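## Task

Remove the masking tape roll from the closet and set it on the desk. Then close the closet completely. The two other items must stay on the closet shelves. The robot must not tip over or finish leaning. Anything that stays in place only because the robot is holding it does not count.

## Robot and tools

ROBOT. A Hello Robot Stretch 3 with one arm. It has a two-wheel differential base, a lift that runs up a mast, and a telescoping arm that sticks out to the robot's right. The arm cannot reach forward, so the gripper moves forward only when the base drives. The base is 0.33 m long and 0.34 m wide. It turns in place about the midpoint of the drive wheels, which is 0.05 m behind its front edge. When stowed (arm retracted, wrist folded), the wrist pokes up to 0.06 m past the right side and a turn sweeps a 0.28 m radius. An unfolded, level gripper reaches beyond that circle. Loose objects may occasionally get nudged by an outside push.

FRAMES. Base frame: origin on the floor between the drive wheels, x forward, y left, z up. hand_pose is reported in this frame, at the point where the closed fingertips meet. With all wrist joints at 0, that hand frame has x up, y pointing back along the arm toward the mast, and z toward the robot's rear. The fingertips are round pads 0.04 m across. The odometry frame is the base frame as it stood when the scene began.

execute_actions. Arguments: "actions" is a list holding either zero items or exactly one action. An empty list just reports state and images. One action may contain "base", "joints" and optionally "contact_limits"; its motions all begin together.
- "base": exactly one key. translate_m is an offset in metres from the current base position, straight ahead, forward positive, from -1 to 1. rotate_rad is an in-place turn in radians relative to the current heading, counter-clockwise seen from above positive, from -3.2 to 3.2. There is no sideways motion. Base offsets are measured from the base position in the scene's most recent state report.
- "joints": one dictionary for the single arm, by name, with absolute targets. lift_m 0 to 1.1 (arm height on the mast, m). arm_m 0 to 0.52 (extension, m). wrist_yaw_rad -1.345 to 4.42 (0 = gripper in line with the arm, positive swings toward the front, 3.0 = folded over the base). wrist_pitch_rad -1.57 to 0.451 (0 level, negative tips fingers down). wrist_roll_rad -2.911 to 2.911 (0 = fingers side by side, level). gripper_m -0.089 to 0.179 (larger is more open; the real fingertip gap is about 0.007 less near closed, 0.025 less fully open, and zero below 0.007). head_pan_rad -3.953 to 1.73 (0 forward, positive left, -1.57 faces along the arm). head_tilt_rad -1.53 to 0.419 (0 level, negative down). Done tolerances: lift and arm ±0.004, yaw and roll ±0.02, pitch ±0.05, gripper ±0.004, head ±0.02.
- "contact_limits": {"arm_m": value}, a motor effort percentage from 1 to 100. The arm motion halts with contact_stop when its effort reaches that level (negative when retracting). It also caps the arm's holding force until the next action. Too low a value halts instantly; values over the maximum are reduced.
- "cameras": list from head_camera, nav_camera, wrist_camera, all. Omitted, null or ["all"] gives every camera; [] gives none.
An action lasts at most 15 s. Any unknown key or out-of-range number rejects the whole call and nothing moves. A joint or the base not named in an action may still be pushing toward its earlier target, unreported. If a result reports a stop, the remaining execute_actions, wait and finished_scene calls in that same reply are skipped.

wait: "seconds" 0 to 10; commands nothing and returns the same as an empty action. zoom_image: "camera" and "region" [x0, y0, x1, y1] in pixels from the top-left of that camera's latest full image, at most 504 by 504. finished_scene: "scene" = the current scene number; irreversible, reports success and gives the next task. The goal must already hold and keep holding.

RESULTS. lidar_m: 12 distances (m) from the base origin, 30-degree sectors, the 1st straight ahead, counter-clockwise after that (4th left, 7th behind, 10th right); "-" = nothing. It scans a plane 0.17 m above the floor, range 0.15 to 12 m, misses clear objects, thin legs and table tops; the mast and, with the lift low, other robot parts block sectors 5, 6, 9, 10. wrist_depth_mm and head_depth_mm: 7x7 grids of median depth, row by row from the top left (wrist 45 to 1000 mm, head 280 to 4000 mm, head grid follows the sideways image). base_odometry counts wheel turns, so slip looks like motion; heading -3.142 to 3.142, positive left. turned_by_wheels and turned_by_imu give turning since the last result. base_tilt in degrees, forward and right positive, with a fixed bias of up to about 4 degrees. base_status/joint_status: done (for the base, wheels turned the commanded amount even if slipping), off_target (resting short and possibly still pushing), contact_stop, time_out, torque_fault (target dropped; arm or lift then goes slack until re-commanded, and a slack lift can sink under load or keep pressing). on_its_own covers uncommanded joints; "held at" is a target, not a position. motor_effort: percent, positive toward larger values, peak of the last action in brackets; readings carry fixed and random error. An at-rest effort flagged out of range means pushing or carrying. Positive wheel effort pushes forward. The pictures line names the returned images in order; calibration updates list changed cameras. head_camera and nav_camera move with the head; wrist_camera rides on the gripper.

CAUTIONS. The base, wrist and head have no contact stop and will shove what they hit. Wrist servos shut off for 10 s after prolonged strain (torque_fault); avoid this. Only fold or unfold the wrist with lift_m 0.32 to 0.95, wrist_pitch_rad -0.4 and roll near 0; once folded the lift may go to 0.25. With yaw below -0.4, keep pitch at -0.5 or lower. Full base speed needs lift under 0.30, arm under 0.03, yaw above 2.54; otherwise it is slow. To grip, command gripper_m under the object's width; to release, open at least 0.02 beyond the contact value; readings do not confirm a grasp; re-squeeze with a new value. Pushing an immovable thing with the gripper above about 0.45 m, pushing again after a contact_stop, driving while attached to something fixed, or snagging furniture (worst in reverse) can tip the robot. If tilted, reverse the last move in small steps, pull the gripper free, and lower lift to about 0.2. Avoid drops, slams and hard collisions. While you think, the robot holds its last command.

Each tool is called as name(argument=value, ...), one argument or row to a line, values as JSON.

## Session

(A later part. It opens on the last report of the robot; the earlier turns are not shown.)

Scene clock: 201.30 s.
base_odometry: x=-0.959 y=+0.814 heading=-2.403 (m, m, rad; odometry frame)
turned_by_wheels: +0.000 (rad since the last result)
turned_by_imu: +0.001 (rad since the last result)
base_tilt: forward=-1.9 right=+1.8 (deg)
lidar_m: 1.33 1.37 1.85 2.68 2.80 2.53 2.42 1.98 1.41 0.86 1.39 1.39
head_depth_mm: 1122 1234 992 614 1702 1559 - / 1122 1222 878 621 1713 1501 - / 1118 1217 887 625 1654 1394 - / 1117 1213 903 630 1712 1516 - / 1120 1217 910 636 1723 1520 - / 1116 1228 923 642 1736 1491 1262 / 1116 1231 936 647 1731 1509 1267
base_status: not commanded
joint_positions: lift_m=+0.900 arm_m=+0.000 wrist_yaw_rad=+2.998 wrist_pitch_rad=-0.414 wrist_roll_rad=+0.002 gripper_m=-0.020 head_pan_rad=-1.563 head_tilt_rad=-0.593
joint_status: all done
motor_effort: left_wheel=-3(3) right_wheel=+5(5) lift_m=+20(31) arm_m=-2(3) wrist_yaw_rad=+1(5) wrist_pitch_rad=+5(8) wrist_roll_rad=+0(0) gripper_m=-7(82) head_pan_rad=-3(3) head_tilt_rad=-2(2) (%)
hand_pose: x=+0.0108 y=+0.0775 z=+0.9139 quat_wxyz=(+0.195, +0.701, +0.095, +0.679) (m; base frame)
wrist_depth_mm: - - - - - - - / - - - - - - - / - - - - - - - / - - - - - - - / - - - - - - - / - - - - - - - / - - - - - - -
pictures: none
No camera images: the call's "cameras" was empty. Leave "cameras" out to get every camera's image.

execute_actions(
  actions=[
    {"base":{"rotate_rad":1.648},"joints":{"lift_m":0.29,"head_pan_rad":0}},
  ],
  cameras=[],
)

execute_actions(
  actions=[
    {"base":{"translate_m":1.0}},
  ],
  cameras=[],
)

execute_actions(
  actions=[
    {"base":{"translate_m":1.0}},
  ],
  cameras=["nav_camera"],
)

Scene clock: 213.20 s.
base_odometry: x=-0.959 y=+0.814 heading=-0.755 (m, m, rad; odometry frame)
turned_by_wheels: +1.648 (rad since the last result)
turned_by_imu: +1.677 (rad since the last result)
base_tilt: forward=-2.0 right=+1.8 (deg)
lidar_m: 2.68 3.00 2.48 2.43 1.82 1.38 0.85 1.41 1.35 1.33 1.40 2.01
head_depth_mm: 2838 3127 3239 2318 1801 1457 1236 / 2847 3140 3328 2319 1803 1457 1237 / 2807 3073 2964 2345 1803 1470 1244 / 2313 2527 2792 2359 1810 1485 1253 / 2304 2530 2814 2383 1830 1491 1257 / 2333 2540 2884 2399 1848 1492 1259 / 2949 3195 3273 2440 1844 1508 1263
base_status: done
joint_positions: lift_m=+0.290 arm_m=+0.000 wrist_yaw_rad=+2.999 wrist_pitch_rad=-0.414 wrist_roll_rad=+0.002 gripper_m=-0.020 head_pan_rad=-0.007 head_tilt_rad=-0.593
joint_status: all done
motor_effort: left_wheel=-3(7) right_wheel=+4(8) lift_m=+21(21) arm_m=-2(2) wrist_yaw_rad=+1(1) wrist_pitch_rad=+5(6) wrist_roll_rad=+0(0) gripper_m=-7(7) head_pan_rad=+2(30) head_tilt_rad=-2(2) (%)
hand_pose: x=+0.0108 y=+0.0774 z=+0.3038 quat_wxyz=(+0.195, +0.701, +0.096, +0.679) (m; base frame)
wrist_depth_mm: - - - - - - - / - - - - - - - / 847 847 893 911 932 957 978 / 676 673 703 704 712 742 735 / 548 564 597 - 588 597 608 / 469 496 - - 506 506 506 / - - - - 430 432 437
pictures: none
No camera images: the call's "cameras" was empty. Leave "cameras" out to get every camera's image.

Scene clock: 218.30 s.
base_odometry: x=-0.231 y=+0.129 heading=-0.755 (m, m, rad; odometry frame)
turned_by_wheels: +0.000 (rad since the last result)
turned_by_imu: +0.002 (rad since the last result)
base_tilt: forward=-1.9 right=+1.8 (deg)
lidar_m: 1.67 1.79 2.43 2.37 2.50 2.40 1.86 1.86 1.43 1.40 1.47 2.09
head_depth_mm: 2009 2228 2412 2283 1777 1451 1227 / 2015 2201 2464 2307 1795 1460 1231 / 1418 1563 1741 2005 1805 1469 1237 / 1430 1590 1753 1962 1822 1479 1253 / 1429 1577 1750 1980 1821 1492 1253 / 1440 1589 1769 1987 1834 1498 1261 / 1453 1597 1772 2149 1858 1504 1266
base_status: done
joint_positions: lift_m=+0.290 arm_m=+0.000 wrist_yaw_rad=+2.999 wrist_pitch_rad=-0.414 wrist_roll_rad=+0.002 gripper_m=-0.020 head_pan_rad=-0.007 head_tilt_rad=-0.594
joint_status: not commanded
motor_effort: left_wheel=-3(8) right_wheel=+4(12) lift_m=+20(21) arm_m=-3(2) wrist_yaw_rad=+0(1) wrist_pitch_rad=+6(6) wrist_roll_rad=+0(0) gripper_m=-7(7) head_pan_rad=+2(3) head_tilt_rad=-1(3) (%)
hand_pose: x=+0.0106 y=+0.0774 z=+0.3038 quat_wxyz=(+0.195, +0.701, +0.096, +0.679) (m; base frame)
wrist_depth_mm: - - - - - - - / - - - - - - - / 844 859 884 911 933 968 988 / 670 669 704 709 719 734 754 / 554 561 595 - 591 603 610 / 476 502 - - 501 505 509 / - - - - 434 437 443
pictures: none
No camera images: the call's "cameras" was empty. Leave "cameras" out to get every camera's image.

Scene clock: 223.40 s.
base_odometry: x=+0.497 y=-0.557 heading=-0.755 (m, m, rad; odometry frame)
turned_by_wheels: +0.000 (rad since the last result)
turned_by_imu: +0.002 (rad since the last result)
base_tilt: forward=-2.0 right=+1.8 (deg)
lidar_m: 0.67 0.73 1.40 2.33 2.45 3.45 2.86 1.96 1.48 1.45 1.52 0.70
head_depth_mm: 534 602 1369 1591 1727 1454 1232 / 537 590 654 739 847 1036 1190 / 537 592 657 743 852 999 1164 / 537 601 682 795 913 1087 1212 / 594 651 724 800 910 1046 1201 / 564 620 693 780 900 1062 1208 / 567 625 696 788 907 1071 1225
base_status: done
joint_positions: lift_m=+0.290 arm_m=+0.000 wrist_yaw_rad=+2.999 wrist_pitch_rad=-0.415 wrist_roll_rad=+0.002 gripper_m=-0.020 head_pan_rad=-0.007 head_tilt_rad=-0.594
joint_status: not commanded
motor_effort: left_wheel=-3(8) right_wheel=+4(11) lift_m=+21(20) arm_m=-2(3) wrist_yaw_rad=+0(1) wrist_pitch_rad=+5(5) wrist_roll_rad=-1(0) gripper_m=-7(7) head_pan_rad=+2(2) head_tilt_rad=-3(4) (%)
hand_pose: x=+0.0106 y=+0.0774 z=+0.3038 quat_wxyz=(+0.195, +0.701, +0.096, +0.679) (m; base frame)
wrist_depth_mm: - - - - - - 728 / - - - - - - 729 / 855 839 900 906 940 938 728 / 666 685 693 709 722 740 708 / 552 566 597 - 588 593 611 / 469 495 - - 497 508 512 / - - - - 435 435 438
pictures: nav_camera (sideways: a quarter turn counterclockwise sets it upright)
camera_calibration (this result's frames):
nav_camera: T_world_to_cam=[[0.585995, 0.0186458, 0.8101, -1.01521], [0.0454338, -0.998919, -0.00987328, 0.0673722], [0.80904, 0.0425916, -0.586209, 0.714513], [0, 0, 0, 1]] pos_world=[0.0137782, 0.0557965, 1.24194]
Images, in order (width x height): nav_camera 672x504.

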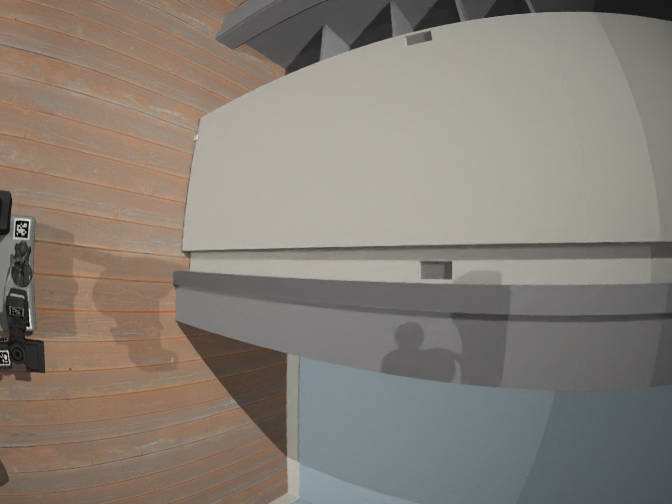

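execute_actions(
  actions=[
    {"base":{"rotate_rad":1.44},"joints":{"head_pan_rad":-1.57,"head_tilt_rad":-0.9,"lift_m":0.4}},
  ],
  cameras=[],
)

execute_actions(
  actions=[
    {"joints":{"wrist_yaw_rad":0}},
  ],
  cameras=[],
)

execute_actions(
  actions=[
    {"joints":{"wrist_pitch_rad":0.03,"wrist_roll_rad":1.57,"arm_m":0.15}},
  ],
  cameras=["head_camera","wrist_camera"],
)

Scene clock: 226.77 s.
base_odometry: x=+0.497 y=-0.557 heading=+0.685 (m, m, rad; odometry frame)
turned_by_wheels: +1.440 (rad since the last result)
turned_by_imu: +1.464 (rad since the last result)
base_tilt: forward=-1.9 right=+1.9 (deg)
lidar_m: 2.33 2.37 3.08 2.86 2.19 1.54 1.45 1.47 1.51 0.66 0.71 0.92
head_depth_mm: 1283 1496 1781 1635 1412 1240 1105 / 1208 1446 1756 1635 1422 1240 1158 / 586 680 811 1003 1346 1250 1151 / 582 673 806 969 1294 1257 1136 / 579 690 851 1046 1345 1263 1123 / 632 715 828 995 1287 1273 1131 / 588 676 802 981 1267 1278 1135
base_status: done
joint_positions: lift_m=+0.400 arm_m=+0.000 wrist_yaw_rad=+2.999 wrist_pitch_rad=-0.415 wrist_roll_rad=+0.002 gripper_m=-0.020 head_pan_rad=-1.563 head_tilt_rad=-0.889
joint_status: all done
motor_effort: left_wheel=-3(11) right_wheel=+4(11) lift_m=+33(34) arm_m=-3(2) wrist_yaw_rad=+1(1) wrist_pitch_rad=+6(6) wrist_roll_rad=-1(0) gripper_m=-7(7) head_pan_rad=-3(33) head_tilt_rad=-4(20) (%)
hand_pose: x=+0.0106 y=+0.0774 z=+0.4131 quat_wxyz=(+0.195, +0.701, +0.096, +0.679) (m; base frame)
wrist_depth_mm: - - - - - - - / - - - - - - - / - - - - - - - / 832 861 889 910 916 920 960 / 704 705 751 - 755 758 760 / 596 614 - 590 631 644 651 / 516 542 - 555 541 544 556
pictures: none
No camera images: the call's "cameras" was empty. Leave "cameras" out to get every camera's image.

Scene clock: 229.27 s.
base_odometry: x=+0.497 y=-0.557 heading=+0.685 (m, m, rad; odometry frame)
turned_by_wheels: +0.000 (rad since the last result)
turned_by_imu: +0.001 (rad since the last result)
base_tilt: forward=-2.0 right=+1.8 (deg)
lidar_m: 2.32 2.37 3.09 2.86 2.20 1.54 1.45 1.47 1.50 0.66 0.71 0.92
head_depth_mm: 1279 1494 1777 1623 1410 1246 1108 / 1207 1439 1767 1641 1419 1244 1153 / 586 679 810 998 1342 1249 - / 582 674 803 965 1303 1262 1121 / 579 688 850 1044 1350 1266 1126 / 631 714 823 993 1291 1270 1132 / 587 677 804 984 1267 1276 1138
base_status: not commanded
joint_positions: lift_m=+0.400 arm_m=+0.000 wrist_yaw_rad=+0.002 wrist_pitch_rad=-0.415 wrist_roll_rad=+0.001 gripper_m=-0.020 head_pan_rad=-1.563 head_tilt_rad=-0.889
joint_status: all done
motor_effort: left_wheel=-3(3) right_wheel=+4(4) lift_m=+33(33) arm_m=-2(3) wrist_yaw_rad=-1(2) wrist_pitch_rad=+6(6) wrist_roll_rad=+0(0) gripper_m=-7(7) head_pan_rad=-3(3) head_tilt_rad=-4(4) (%)
hand_pose: x=-0.0212 y=-0.3700 z=+0.4131 quat_wxyz=(+0.692, +0.146, -0.692, -0.146) (m; base frame)
wrist_depth_mm: 386 401 385 391 - - - / 421 429 429 432 - - - / 463 468 515 481 - - - / 520 532 571 529 921 926 955 / 585 594 641 - 753 754 763 / 597 603 613 589 632 643 641 / 520 522 534 541 549 553 548
pictures: none
No camera images: the call's "cameras" was empty. Leave "cameras" out to get every camera's image.

Scene clock: 231.63 s.
base_odometry: x=+0.497 y=-0.557 heading=+0.685 (m, m, rad; odometry frame)
turned_by_wheels: +0.000 (rad since the last result)
turned_by_imu: +0.001 (rad since the last result)
base_tilt: forward=-2.0 right=+1.8 (deg)
lidar_m: 2.32 2.38 3.07 2.86 2.20 1.54 1.45 1.48 1.50 0.67 0.71 0.92
head_depth_mm: 1282 1488 1778 1628 1407 1233 1108 / 1204 1460 1774 1645 1414 1263 1110 / 585 681 808 1001 1327 - 1123 / 582 674 801 968 1299 1254 1123 / 578 690 851 1045 1346 1267 1127 / 631 713 823 994 1295 1273 1132 / 587 677 803 981 1271 1280 1133
base_status: not commanded
joint_positions: lift_m=+0.400 arm_m=+0.150 wrist_yaw_rad=+0.001 wrist_pitch_rad=+0.004 wrist_roll_rad=+1.569 gripper_m=-0.020 head_pan_rad=-1.563 head_tilt_rad=-0.889
joint_status: all done
motor_effort: left_wheel=-3(3) right_wheel=+4(4) lift_m=+33(33) arm_m=+3(2) wrist_yaw_rad=+0(1) wrist_pitch_rad=+10(11) wrist_roll_rad=+0(1) gripper_m=-7(7) head_pan_rad=-3(3) head_tilt_rad=-5(5) (%)
hand_pose: x=-0.0211 y=-0.5511 z=+0.5152 quat_wxyz=(+0.001, +0.000, -1.000, +0.002) (m; base frame)
wrist_depth_mm: 945 950 960 988 956 862 573 / 274 276 280 - - 789 553 / 277 279 283 285 289 290 298 / 282 284 288 291 294 297 303 / 288 291 292 - 299 303 309 / 283 283 285 292 293 296 300 / 366 372 374 377 384 385 393
pictures: head_camera (sideways: a quarter turn clockwise sets it upright), wrist_camera
camera_calibration (this result's frames):
head_camera: T_world_to_cam=[[0.00768308, 0.765998, -0.642797, 0.859163], [0.998889, 0.0240079, 0.0405486, -0.0522432], [0.0464924, -0.642395, -0.764962, 0.959815], [0, 0, 0, 1]] pos_world=[0.000960049, -0.0402825, 1.28861]
wrist_camera: T_world_to_cam=[[-0.0167598, 0.00890355, -0.99982, 0.516148], [0.9808, 0.194463, -0.0147093, 0.16079], [0.194297, -0.98087, -0.0119918, -0.368225], [0, 0, 0, 1]] pos_world=[-0.0775073, -0.397044, 0.514005]
Images, in order (width x height): head_camera 896x504, wrist_camera 644x364.

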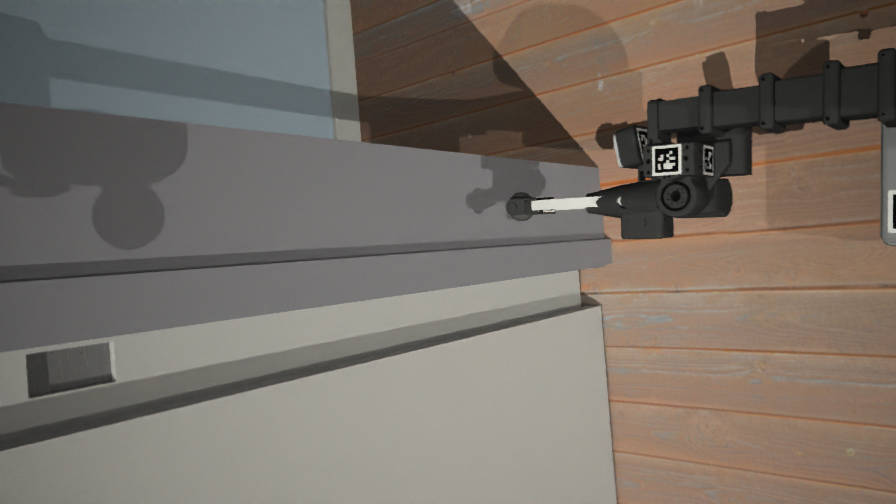

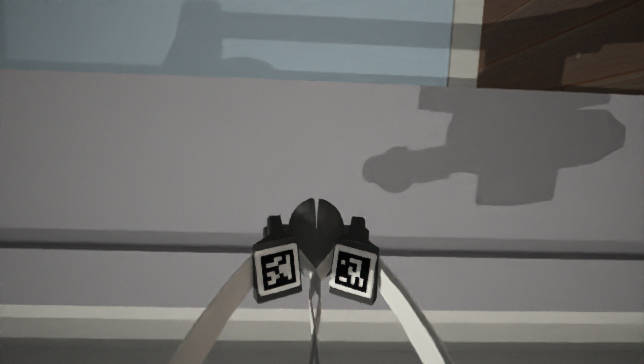

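execute_actions(
  actions=[
    {"base":{"rotate_rad":0.088}},
  ],
  cameras=[],
)

execute_actions(
  actions=[
    {"base":{"translate_m":0.105},"joints":{"arm_m":0.2}},
  ],
  cameras=["head_camera","wrist_camera"],
)

Scene clock: 233.13 s.
base_odometry: x=+0.497 y=-0.557 heading=+0.772 (m, m, rad; odometry frame)
turned_by_wheels: +0.088 (rad since the last result)
turned_by_imu: +0.090 (rad since the last result)
base_tilt: forward=-2.0 right=+1.8 (deg)
lidar_m: 2.32 2.43 3.36 2.85 2.01 1.50 1.45 1.51 1.46 0.67 0.72 1.00
head_depth_mm: 1182 1439 1712 1629 1405 1237 1101 / 580 672 818 1526 1398 1260 1113 / 581 674 801 988 1259 - 1124 / 580 675 830 1038 1333 1256 1117 / 642 728 851 1025 1339 1265 1126 / 600 697 830 1028 1348 1274 1127 / 603 699 834 1036 1359 1277 1137
base_status: done
joint_positions: lift_m=+0.400 arm_m=+0.150 wrist_yaw_rad=+0.001 wrist_pitch_rad=+0.004 wrist_roll_rad=+1.569 gripper_m=-0.020 head_pan_rad=-1.563 head_tilt_rad=-0.889
joint_status: not commanded
motor_effort: left_wheel=-2(7) right_wheel=+4(9) lift_m=+33(33) arm_m=+3(3) wrist_yaw_rad=+0(0) wrist_pitch_rad=+10(10) wrist_roll_rad=+0(0) gripper_m=-7(7) head_pan_rad=-3(3) head_tilt_rad=-4(3) (%)
hand_pose: x=-0.0212 y=-0.5511 z=+0.5152 quat_wxyz=(+0.001, +0.000, -1.000, +0.002) (m; base frame)
wrist_depth_mm: 252 255 257 259 263 265 268 / 260 263 264 269 270 273 276 / 270 273 275 278 280 282 285 / 271 277 281 284 287 291 295 / 275 279 279 - 285 289 292 / 364 367 372 353 375 388 390 / 334 335 340 344 347 350 354
pictures: none
No camera images: the call's "cameras" was empty. Leave "cameras" out to get every camera's image.

Scene clock: 235.13 s.
base_odometry: x=+0.572 y=-0.484 heading=+0.772 (m, m, rad; odometry frame)
turned_by_wheels: +0.000 (rad since the last result)
turned_by_imu: +0.000 (rad since the last result)
base_tilt: forward=-2.0 right=+1.9 (deg)
lidar_m: 2.21 2.31 3.19 2.85 2.14 1.61 1.56 1.62 0.71 0.67 0.73 1.31
head_depth_mm: 579 672 798 1530 1403 1233 1109 / 570 658 803 982 1232 1241 1119 / 637 710 837 1022 1225 1206 1121 / 616 709 850 1022 1336 1253 1121 / 601 697 830 1026 1342 1264 1123 / 602 697 831 1033 1349 1271 1134 / 605 700 836 1033 1354 1281 1132
base_status: done
joint_positions: lift_m=+0.400 arm_m=+0.200 wrist_yaw_rad=+0.001 wrist_pitch_rad=+0.005 wrist_roll_rad=+1.570 gripper_m=-0.020 head_pan_rad=-1.563 head_tilt_rad=-0.889
joint_status: all done
motor_effort: left_wheel=-3(5) right_wheel=+4(9) lift_m=+33(33) arm_m=+3(4) wrist_yaw_rad=+0(0) wrist_pitch_rad=+10(10) wrist_roll_rad=+0(0) gripper_m=-7(7) head_pan_rad=-3(3) head_tilt_rad=-4(3) (%)
hand_pose: x=-0.0212 y=-0.6011 z=+0.5152 quat_wxyz=(+0.001, +0.000, -1.000, +0.002) (m; base frame)
wrist_depth_mm: 207 209 211 215 216 219 220 / 203 204 206 208 210 214 215 / 284 226 227 216 219 220 222 / 291 296 300 301 305 308 312 / 261 263 266 - 279 286 295 / 267 268 272 279 281 280 282 / 277 281 284 288 290 293 295
pictures: head_camera (sideways: a quarter turn clockwise sets it upright), wrist_camera
camera_calibration (this result's frames):
head_camera: T_world_to_cam=[[0.00772444, 0.76601, -0.642782, 0.859142], [0.99889, 0.023953, 0.040549, -0.0522436], [0.0464575, -0.642382, -0.764975, 0.959832], [0, 0, 0, 1]] pos_world=[0.000957867, -0.040282, 1.28861]
wrist_camera: T_world_to_cam=[[-0.0165593, 0.00859711, -0.999826, 0.516495], [0.980841, 0.194264, -0.0145744, 0.170378], [0.194105, -0.980912, -0.0116493, -0.417475], [0, 0, 0, 1]] pos_world=[-0.0775275, -0.447045, 0.514025]
Images, in order (width x height): head_camera 896x504, wrist_camera 644x364.

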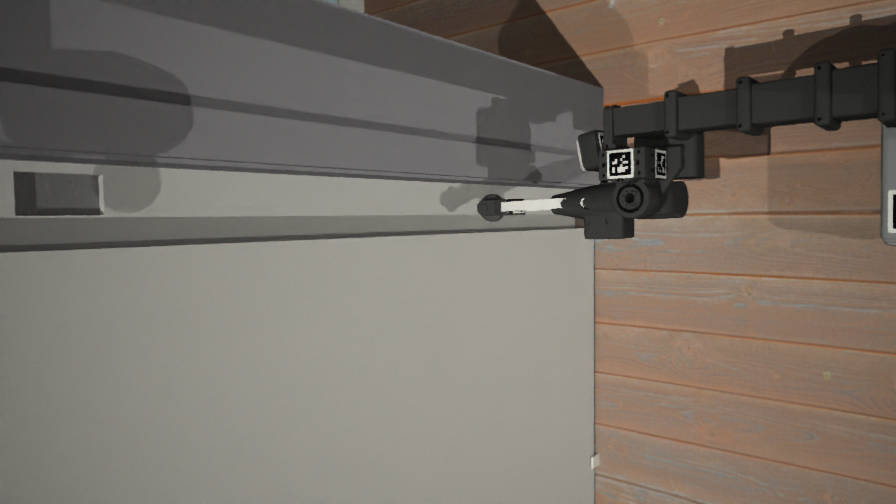

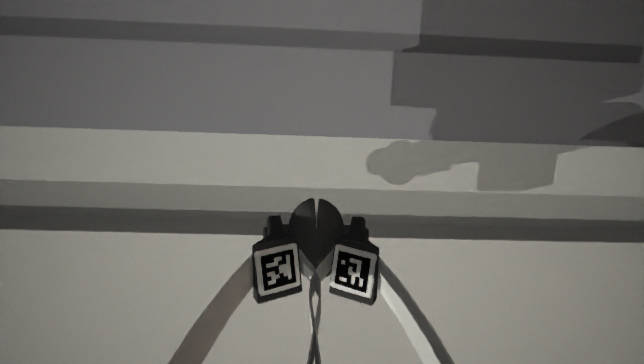

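execute_actions(
  actions=[
    {"joints":{"arm_m":0.312},"contact_limits":{"arm_m":12}},
  ],
  cameras=["wrist_camera"],
)

execute_actions(
  actions=[
    {"base":{"translate_m":0.25}},
  ],
  cameras=["head_camera","nav_camera"],
)

Scene clock: 237.50 s.
base_odometry: x=+0.572 y=-0.484 heading=+0.772 (m, m, rad; odometry frame)
turned_by_wheels: +0.000 (rad since the last result)
turned_by_imu: +0.001 (rad since the last result)
base_tilt: forward=-1.9 right=+1.8 (deg)
lidar_m: 2.22 2.31 3.19 2.87 2.14 1.61 1.55 1.62 0.71 0.67 0.73 1.31
head_depth_mm: 580 671 797 1524 1403 1235 1103 / 568 660 799 989 1256 1264 1111 / 637 710 836 1004 1359 1246 1122 / 619 712 849 1023 1349 1259 1122 / 602 697 828 1023 1343 1262 1125 / 603 699 830 1029 1355 1272 1127 / 604 699 836 1034 1354 1281 1133
base_status: not commanded
joint_positions: lift_m=+0.400 arm_m=+0.312 wrist_yaw_rad=+0.001 wrist_pitch_rad=+0.005 wrist_roll_rad=+1.570 gripper_m=-0.020 head_pan_rad=-1.563 head_tilt_rad=-0.889
joint_status: all done
motor_effort: left_wheel=-3(3) right_wheel=+4(5) lift_m=+33(33) arm_m=+3(3) wrist_yaw_rad=+0(0) wrist_pitch_rad=+10(10) wrist_roll_rad=+0(0) gripper_m=-7(7) head_pan_rad=-3(2) head_tilt_rad=-4(4) (%)
contact_limits: arm_m 12 (drawing in: default 24, maximum 40; extending or still: default 34, maximum 55)
hand_pose: x=-0.0212 y=-0.7131 z=+0.5153 quat_wxyz=(+0.001, +0.000, -1.000, +0.002) (m; base frame)
wrist_depth_mm: 96 96 97 98 99 100 101 / 99 99 100 101 102 103 104 / 116 103 104 105 106 107 108 / 183 184 185 187 190 191 193 / 188 192 191 - 197 198 201 / 177 181 184 169 196 204 206 / 153 154 157 158 161 163 164
pictures: wrist_camera
camera_calibration (this result's frames):
wrist_camera: T_world_to_cam=[[-0.016427, 0.00819257, -0.999832, 0.517279], [0.98085, 0.194223, -0.0145237, 0.192093], [0.194071, -0.980923, -0.0112262, -0.527568], [0, 0, 0, 1]] pos_world=[-0.0775311, -0.559051, 0.514059]
Images, in order (width x height): wrist_camera 644x364.

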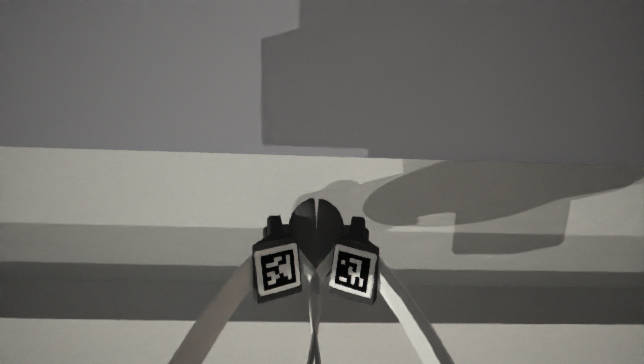

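Scene clock: 241.17 s.
base_odometry: x=+0.751 y=-0.309 heading=+0.772 (m, m, rad; odometry frame)
turned_by_wheels: +0.000 (rad since the last result)
turned_by_imu: +0.000 (rad since the last result)
base_tilt: forward=-2.0 right=+1.9 (deg)
lidar_m: 1.97 2.05 2.83 2.88 2.50 1.87 1.81 1.88 0.74 0.70 0.73 1.10
head_depth_mm: 640 738 880 1053 1301 1236 1108 / 642 744 881 1089 1357 1260 1113 / 644 745 885 1089 1356 1248 1120 / 613 711 840 1023 1340 1256 1121 / 603 699 833 1029 1343 1263 1130 / 603 700 835 1031 1352 1272 1133 / 605 704 837 1031 1356 1279 1136
base_status: done
joint_positions: lift_m=+0.400 arm_m=+0.312 wrist_yaw_rad=-0.006 wrist_pitch_rad=+0.005 wrist_roll_rad=+1.570 gripper_m=-0.020 head_pan_rad=-1.563 head_tilt_rad=-0.889
joint_status: not commanded
motor_effort: left_wheel=-5(20) right_wheel=+9(37) lift_m=+32(33) arm_m=+2(3) wrist_yaw_rad=+5(37) wrist_pitch_rad=+10(10) wrist_roll_rad=+0(0) gripper_m=-7(8) head_pan_rad=-3(3) head_tilt_rad=-4(4) (%)
hand_pose: x=-0.0230 y=-0.7132 z=+0.5154 quat_wxyz=(+0.001, -0.003, -1.000, +0.002) (m; base frame)
wrist_depth_mm: 168 169 171 173 174 175 177 / 174 174 177 178 180 182 182 / 179 181 183 184 186 188 190 / 186 187 188 191 193 195 197 / 191 192 195 - 199 202 203 / 150 151 154 154 160 161 164 / 153 154 157 158 159 162 163
pictures: head_camera (sideways: a quarter turn clockwise sets it upright), nav_camera (sideways: a quarter turn counterclockwise sets it upright)
camera_calibration (this result's frames):
head_camera: T_world_to_cam=[[0.00772581, 0.76601, -0.642782, 0.859142], [0.99889, 0.0239512, 0.040549, -0.0522436], [0.0464563, -0.642382, -0.764975, 0.959832], [0, 0, 0, 1]] pos_world=[0.000957795, -0.040282, 1.28861]
nav_camera: T_world_to_cam=[[0.0288666, -0.796134, 0.604431, -0.74378], [-0.998184, -0.0549386, -0.0246915, 0.0930232], [0.0528643, -0.602621, -0.796275, 0.992341], [0, 0, 0, 1]] pos_world=[0.0618653, 0.0109667, 1.24204]
Images, in order (width x height): head_camera 896x504, nav_camera 672x504.

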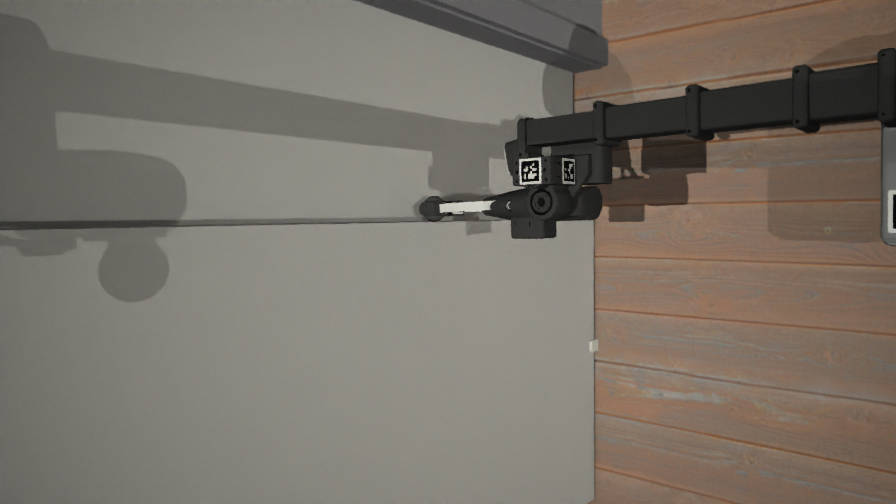

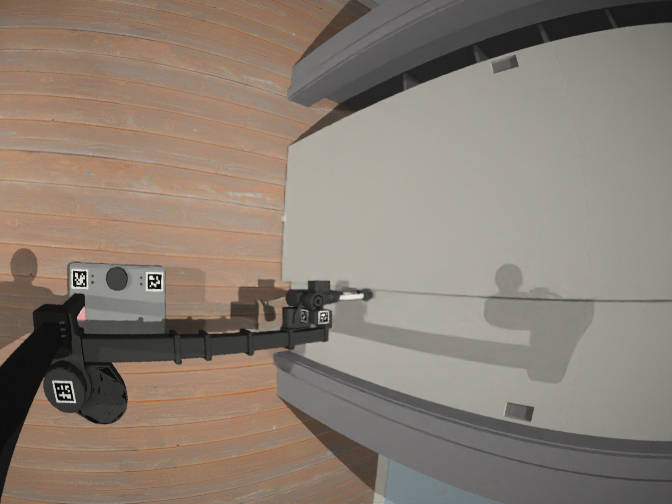

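execute_actions(
  actions=[
    {"base":{"translate_m":0.25},"joints":{"head_pan_rad":-0.9,"head_tilt_rad":-0.6}},
  ],
  cameras=["head_camera"],
)

Scene clock: 245.00 s.
base_odometry: x=+0.931 y=-0.135 heading=+0.772 (m, m, rad; odometry frame)
turned_by_wheels: +0.000 (rad since the last result)
turned_by_imu: +0.000 (rad since the last result)
base_tilt: forward=-2.0 right=+1.9 (deg)
lidar_m: 1.71 1.80 2.46 2.91 2.85 2.12 2.05 0.96 0.78 0.71 0.73 0.99
head_depth_mm: 603 656 719 794 889 1012 1152 / 645 703 777 867 983 1128 1202 / 691 761 848 954 1093 1282 1233 / 745 821 913 1042 1202 1384 1237 / 779 873 1004 1170 1459 1468 1245 / 875 1927 2140 2241 1829 1480 1249 / 1680 1803 1929 2085 1835 1486 1257
base_status: done
joint_positions: lift_m=+0.400 arm_m=+0.312 wrist_yaw_rad=-0.040 wrist_pitch_rad=+0.006 wrist_roll_rad=+1.570 gripper_m=-0.020 head_pan_rad=-0.907 head_tilt_rad=-0.606
joint_status: all done
on_its_own: wrist_yaw_rad is held at -0.038, not at your +0.000, by its stall guard, which is not easing now
motor_effort: left_wheel=-2(12) right_wheel=+4(31) lift_m=+33(33) arm_m=+2(2) wrist_yaw_rad=+2(27) wrist_pitch_rad=+9(9) wrist_roll_rad=+0(0) gripper_m=-7(7) head_pan_rad=+2(31) head_tilt_rad=+1(17) (%)
hand_pose: x=-0.0315 y=-0.7130 z=+0.5155 quat_wxyz=(+0.001, -0.020, -1.000, +0.002) (m; base frame)
wrist_depth_mm: 174 175 177 178 180 182 183 / 179 180 182 183 186 187 189 / 184 185 187 189 190 193 195 / 189 191 194 194 197 198 201 / 193 196 196 - 203 205 207 / 154 156 158 159 162 163 165 / 158 159 161 162 164 167 168
pictures: head_camera (sideways: a quarter turn clockwise sets it upright)
camera_calibration (this result's frames):
head_camera: T_world_to_cam=[[-0.331611, 0.446227, -0.831213, 1.1068], [0.770419, 0.636609, 0.0343983, -0.0428563], [0.544507, -0.628976, -0.554889, 0.683529], [0, 0, 0, 1]] pos_world=[0.0278593, -0.0366793, 1.30074]
Images, in order (width x height): head_camera 896x504.

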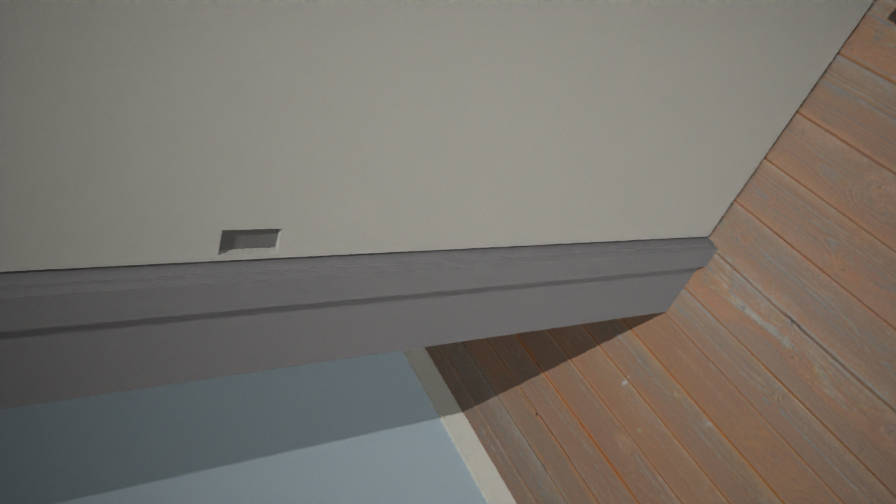

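Nearly; a final push.

execute_actions(
  actions=[
    {"base":{"translate_m":0.02},"joints":{"wrist_yaw_rad":-0.01}},
  ],
  cameras=["head_camera"],
)

Scene clock: 246.20 s.
base_odometry: x=+0.945 y=-0.121 heading=+0.770 (m, m, rad; odometry frame)
turned_by_wheels: -0.001 (rad since the last result)
turned_by_imu: -0.002 (rad since the last result)
base_tilt: forward=-2.0 right=+1.9 (deg)
lidar_m: 1.70 1.77 2.44 2.92 2.89 2.15 2.07 0.97 0.77 0.71 0.74 0.99
head_depth_mm: 603 656 717 795 890 1011 1153 / 645 704 779 869 985 1130 1205 / 692 763 846 954 1098 1286 1237 / 737 811 909 1033 1210 1385 1235 / 777 880 1002 1165 1641 1479 1246 / 1739 1931 2139 2214 1823 1478 1256 / 1674 1793 1932 2072 1838 1489 1259
base_status: done
joint_positions: lift_m=+0.400 arm_m=+0.312 wrist_yaw_rad=-0.072 wrist_pitch_rad=+0.006 wrist_roll_rad=+1.570 gripper_m=-0.020 head_pan_rad=-0.907 head_tilt_rad=-0.606
joint_status: wrist_yaw_rad off_target (ended at -0.072, target -0.010)
on_its_own: left_wheel is at rest, and its effort (-24) is outside its rest range (-18 to +18); right_wheel is at rest, and its effort (+40) is outside its rest range (-18 to +18); wrist_yaw_rad is at rest, and its effort (+43) is outside its rest range (-12 to +12)
motor_effort: left_wheel=-24(25) right_wheel=+40(41) lift_m=+33(33) arm_m=+2(2) wrist_yaw_rad=+43(45) wrist_pitch_rad=+9(9) wrist_roll_rad=+0(0) gripper_m=-7(7) head_pan_rad=+2(2) head_tilt_rad=+2(2) (%)
hand_pose: x=-0.0398 y=-0.7125 z=+0.5155 quat_wxyz=(+0.001, -0.036, -0.999, +0.002) (m; base frame)
wrist_depth_mm: 178 180 182 183 185 187 189 / 183 184 186 187 189 191 193 / 186 188 190 191 193 195 197 / 191 191 193 195 198 200 202 / 193 196 197 - 202 205 207 / 155 156 159 159 163 163 166 / 158 158 161 162 165 166 168
pictures: head_camera (sideways: a quarter turn clockwise sets it upright)
camera_calibration (this result's frames):
head_camera: T_world_to_cam=[[-0.331577, 0.446142, -0.831273, 1.10688], [0.770388, 0.636647, 0.0343954, -0.0428524], [0.544573, -0.628997, -0.5548, 0.683413], [0, 0, 0, 1]] pos_world=[0.027861, -0.0366784, 1.30075]
Images, in order (width x height): head_camera 896x504.

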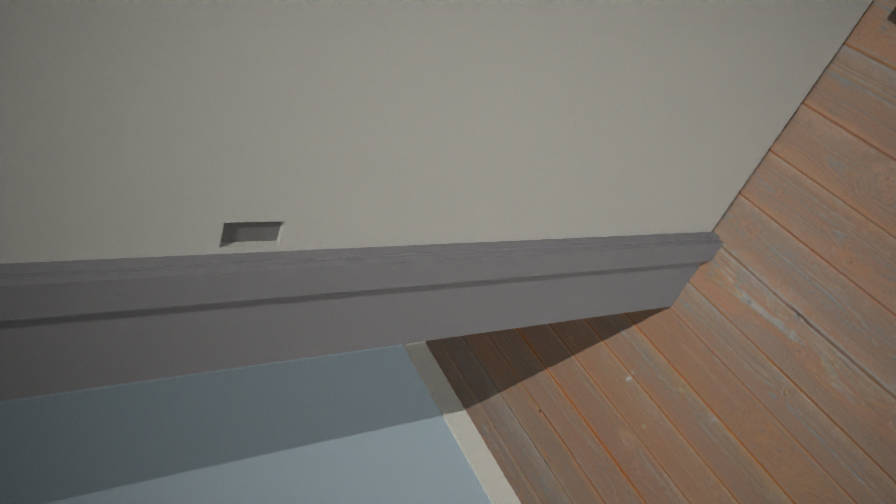

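execute_actions(
  actions=[
    {"base":{"translate_m":-0.03},"joints":{"wrist_yaw_rad":-0.07,"arm_m":0.27,"head_pan_rad":-2.1}},
  ],
  cameras=["head_camera"],
)

finished_scene(
  scene=1,
)

Scene clock: 248.00 s.
base_odometry: x=+0.923 y=-0.142 heading=+0.770 (m, m, rad; odometry frame)
turned_by_wheels: +0.000 (rad since the last result)
turned_by_imu: +0.001 (rad since the last result)
base_tilt: forward=-2.0 right=+1.9 (deg)
lidar_m: 1.72 1.80 2.48 2.91 2.85 2.12 2.05 0.96 0.78 0.71 0.73 0.98
head_depth_mm: 748 839 955 1161 1711 1442 1223 / 721 792 885 1010 1176 1376 1231 / 732 812 908 1022 1175 1354 1232 / 697 767 850 957 1089 1273 1245 / 662 724 799 892 1010 1166 - / 631 687 756 840 938 1071 - / 603 655 716 790 880 958 1069
base_status: done
joint_positions: lift_m=+0.400 arm_m=+0.270 wrist_yaw_rad=-0.070 wrist_pitch_rad=+0.006 wrist_roll_rad=+1.570 gripper_m=-0.020 head_pan_rad=-2.093 head_tilt_rad=-0.606
joint_status: all done
motor_effort: left_wheel=-2(24) right_wheel=+3(35) lift_m=+32(33) arm_m=-2(3) wrist_yaw_rad=+1(40) wrist_pitch_rad=+9(9) wrist_roll_rad=+0(0) gripper_m=-8(7) head_pan_rad=-3(30) head_tilt_rad=+2(2) (%)
hand_pose: x=-0.0394 y=-0.6710 z=+0.5157 quat_wxyz=(+0.001, -0.035, -0.999, +0.003) (m; base frame)
wrist_depth_mm: 216 216 219 221 224 225 228 / 221 222 225 226 228 232 234 / 226 227 230 232 234 236 240 / 230 232 235 237 240 242 246 / 237 239 241 - 245 250 252 / 198 201 204 204 216 218 223 / 201 203 205 207 210 212 216
pictures: head_camera (sideways: a quarter turn clockwise sets it upright)
camera_calibration (this result's frames):
head_camera: T_world_to_cam=[[0.288895, 0.474875, -0.831284, 1.10311], [0.879423, -0.474797, 0.0343948, -0.0435167], [-0.378358, -0.740987, -0.554782, 0.68902], [0, 0, 0, 1]] pos_world=[-0.0197172, -0.0339459, 1.30075]
Images, in order (width x height): head_camera 896x504.

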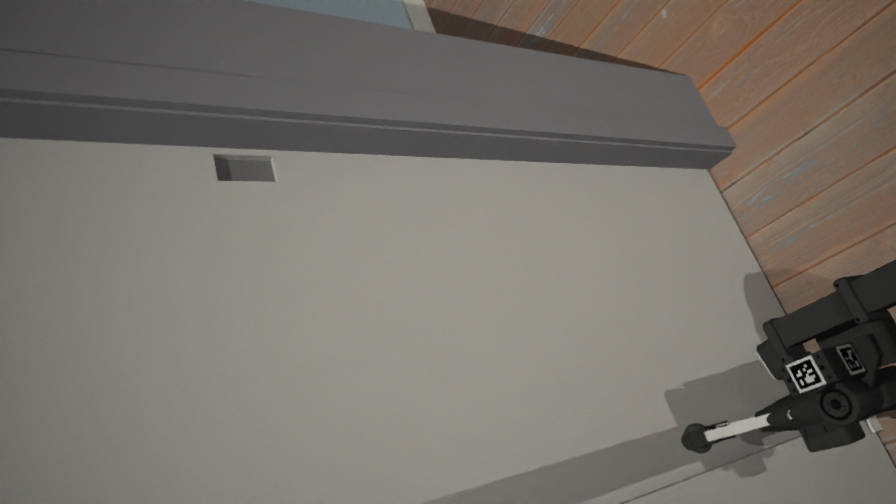

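The scene is finished: the task was done.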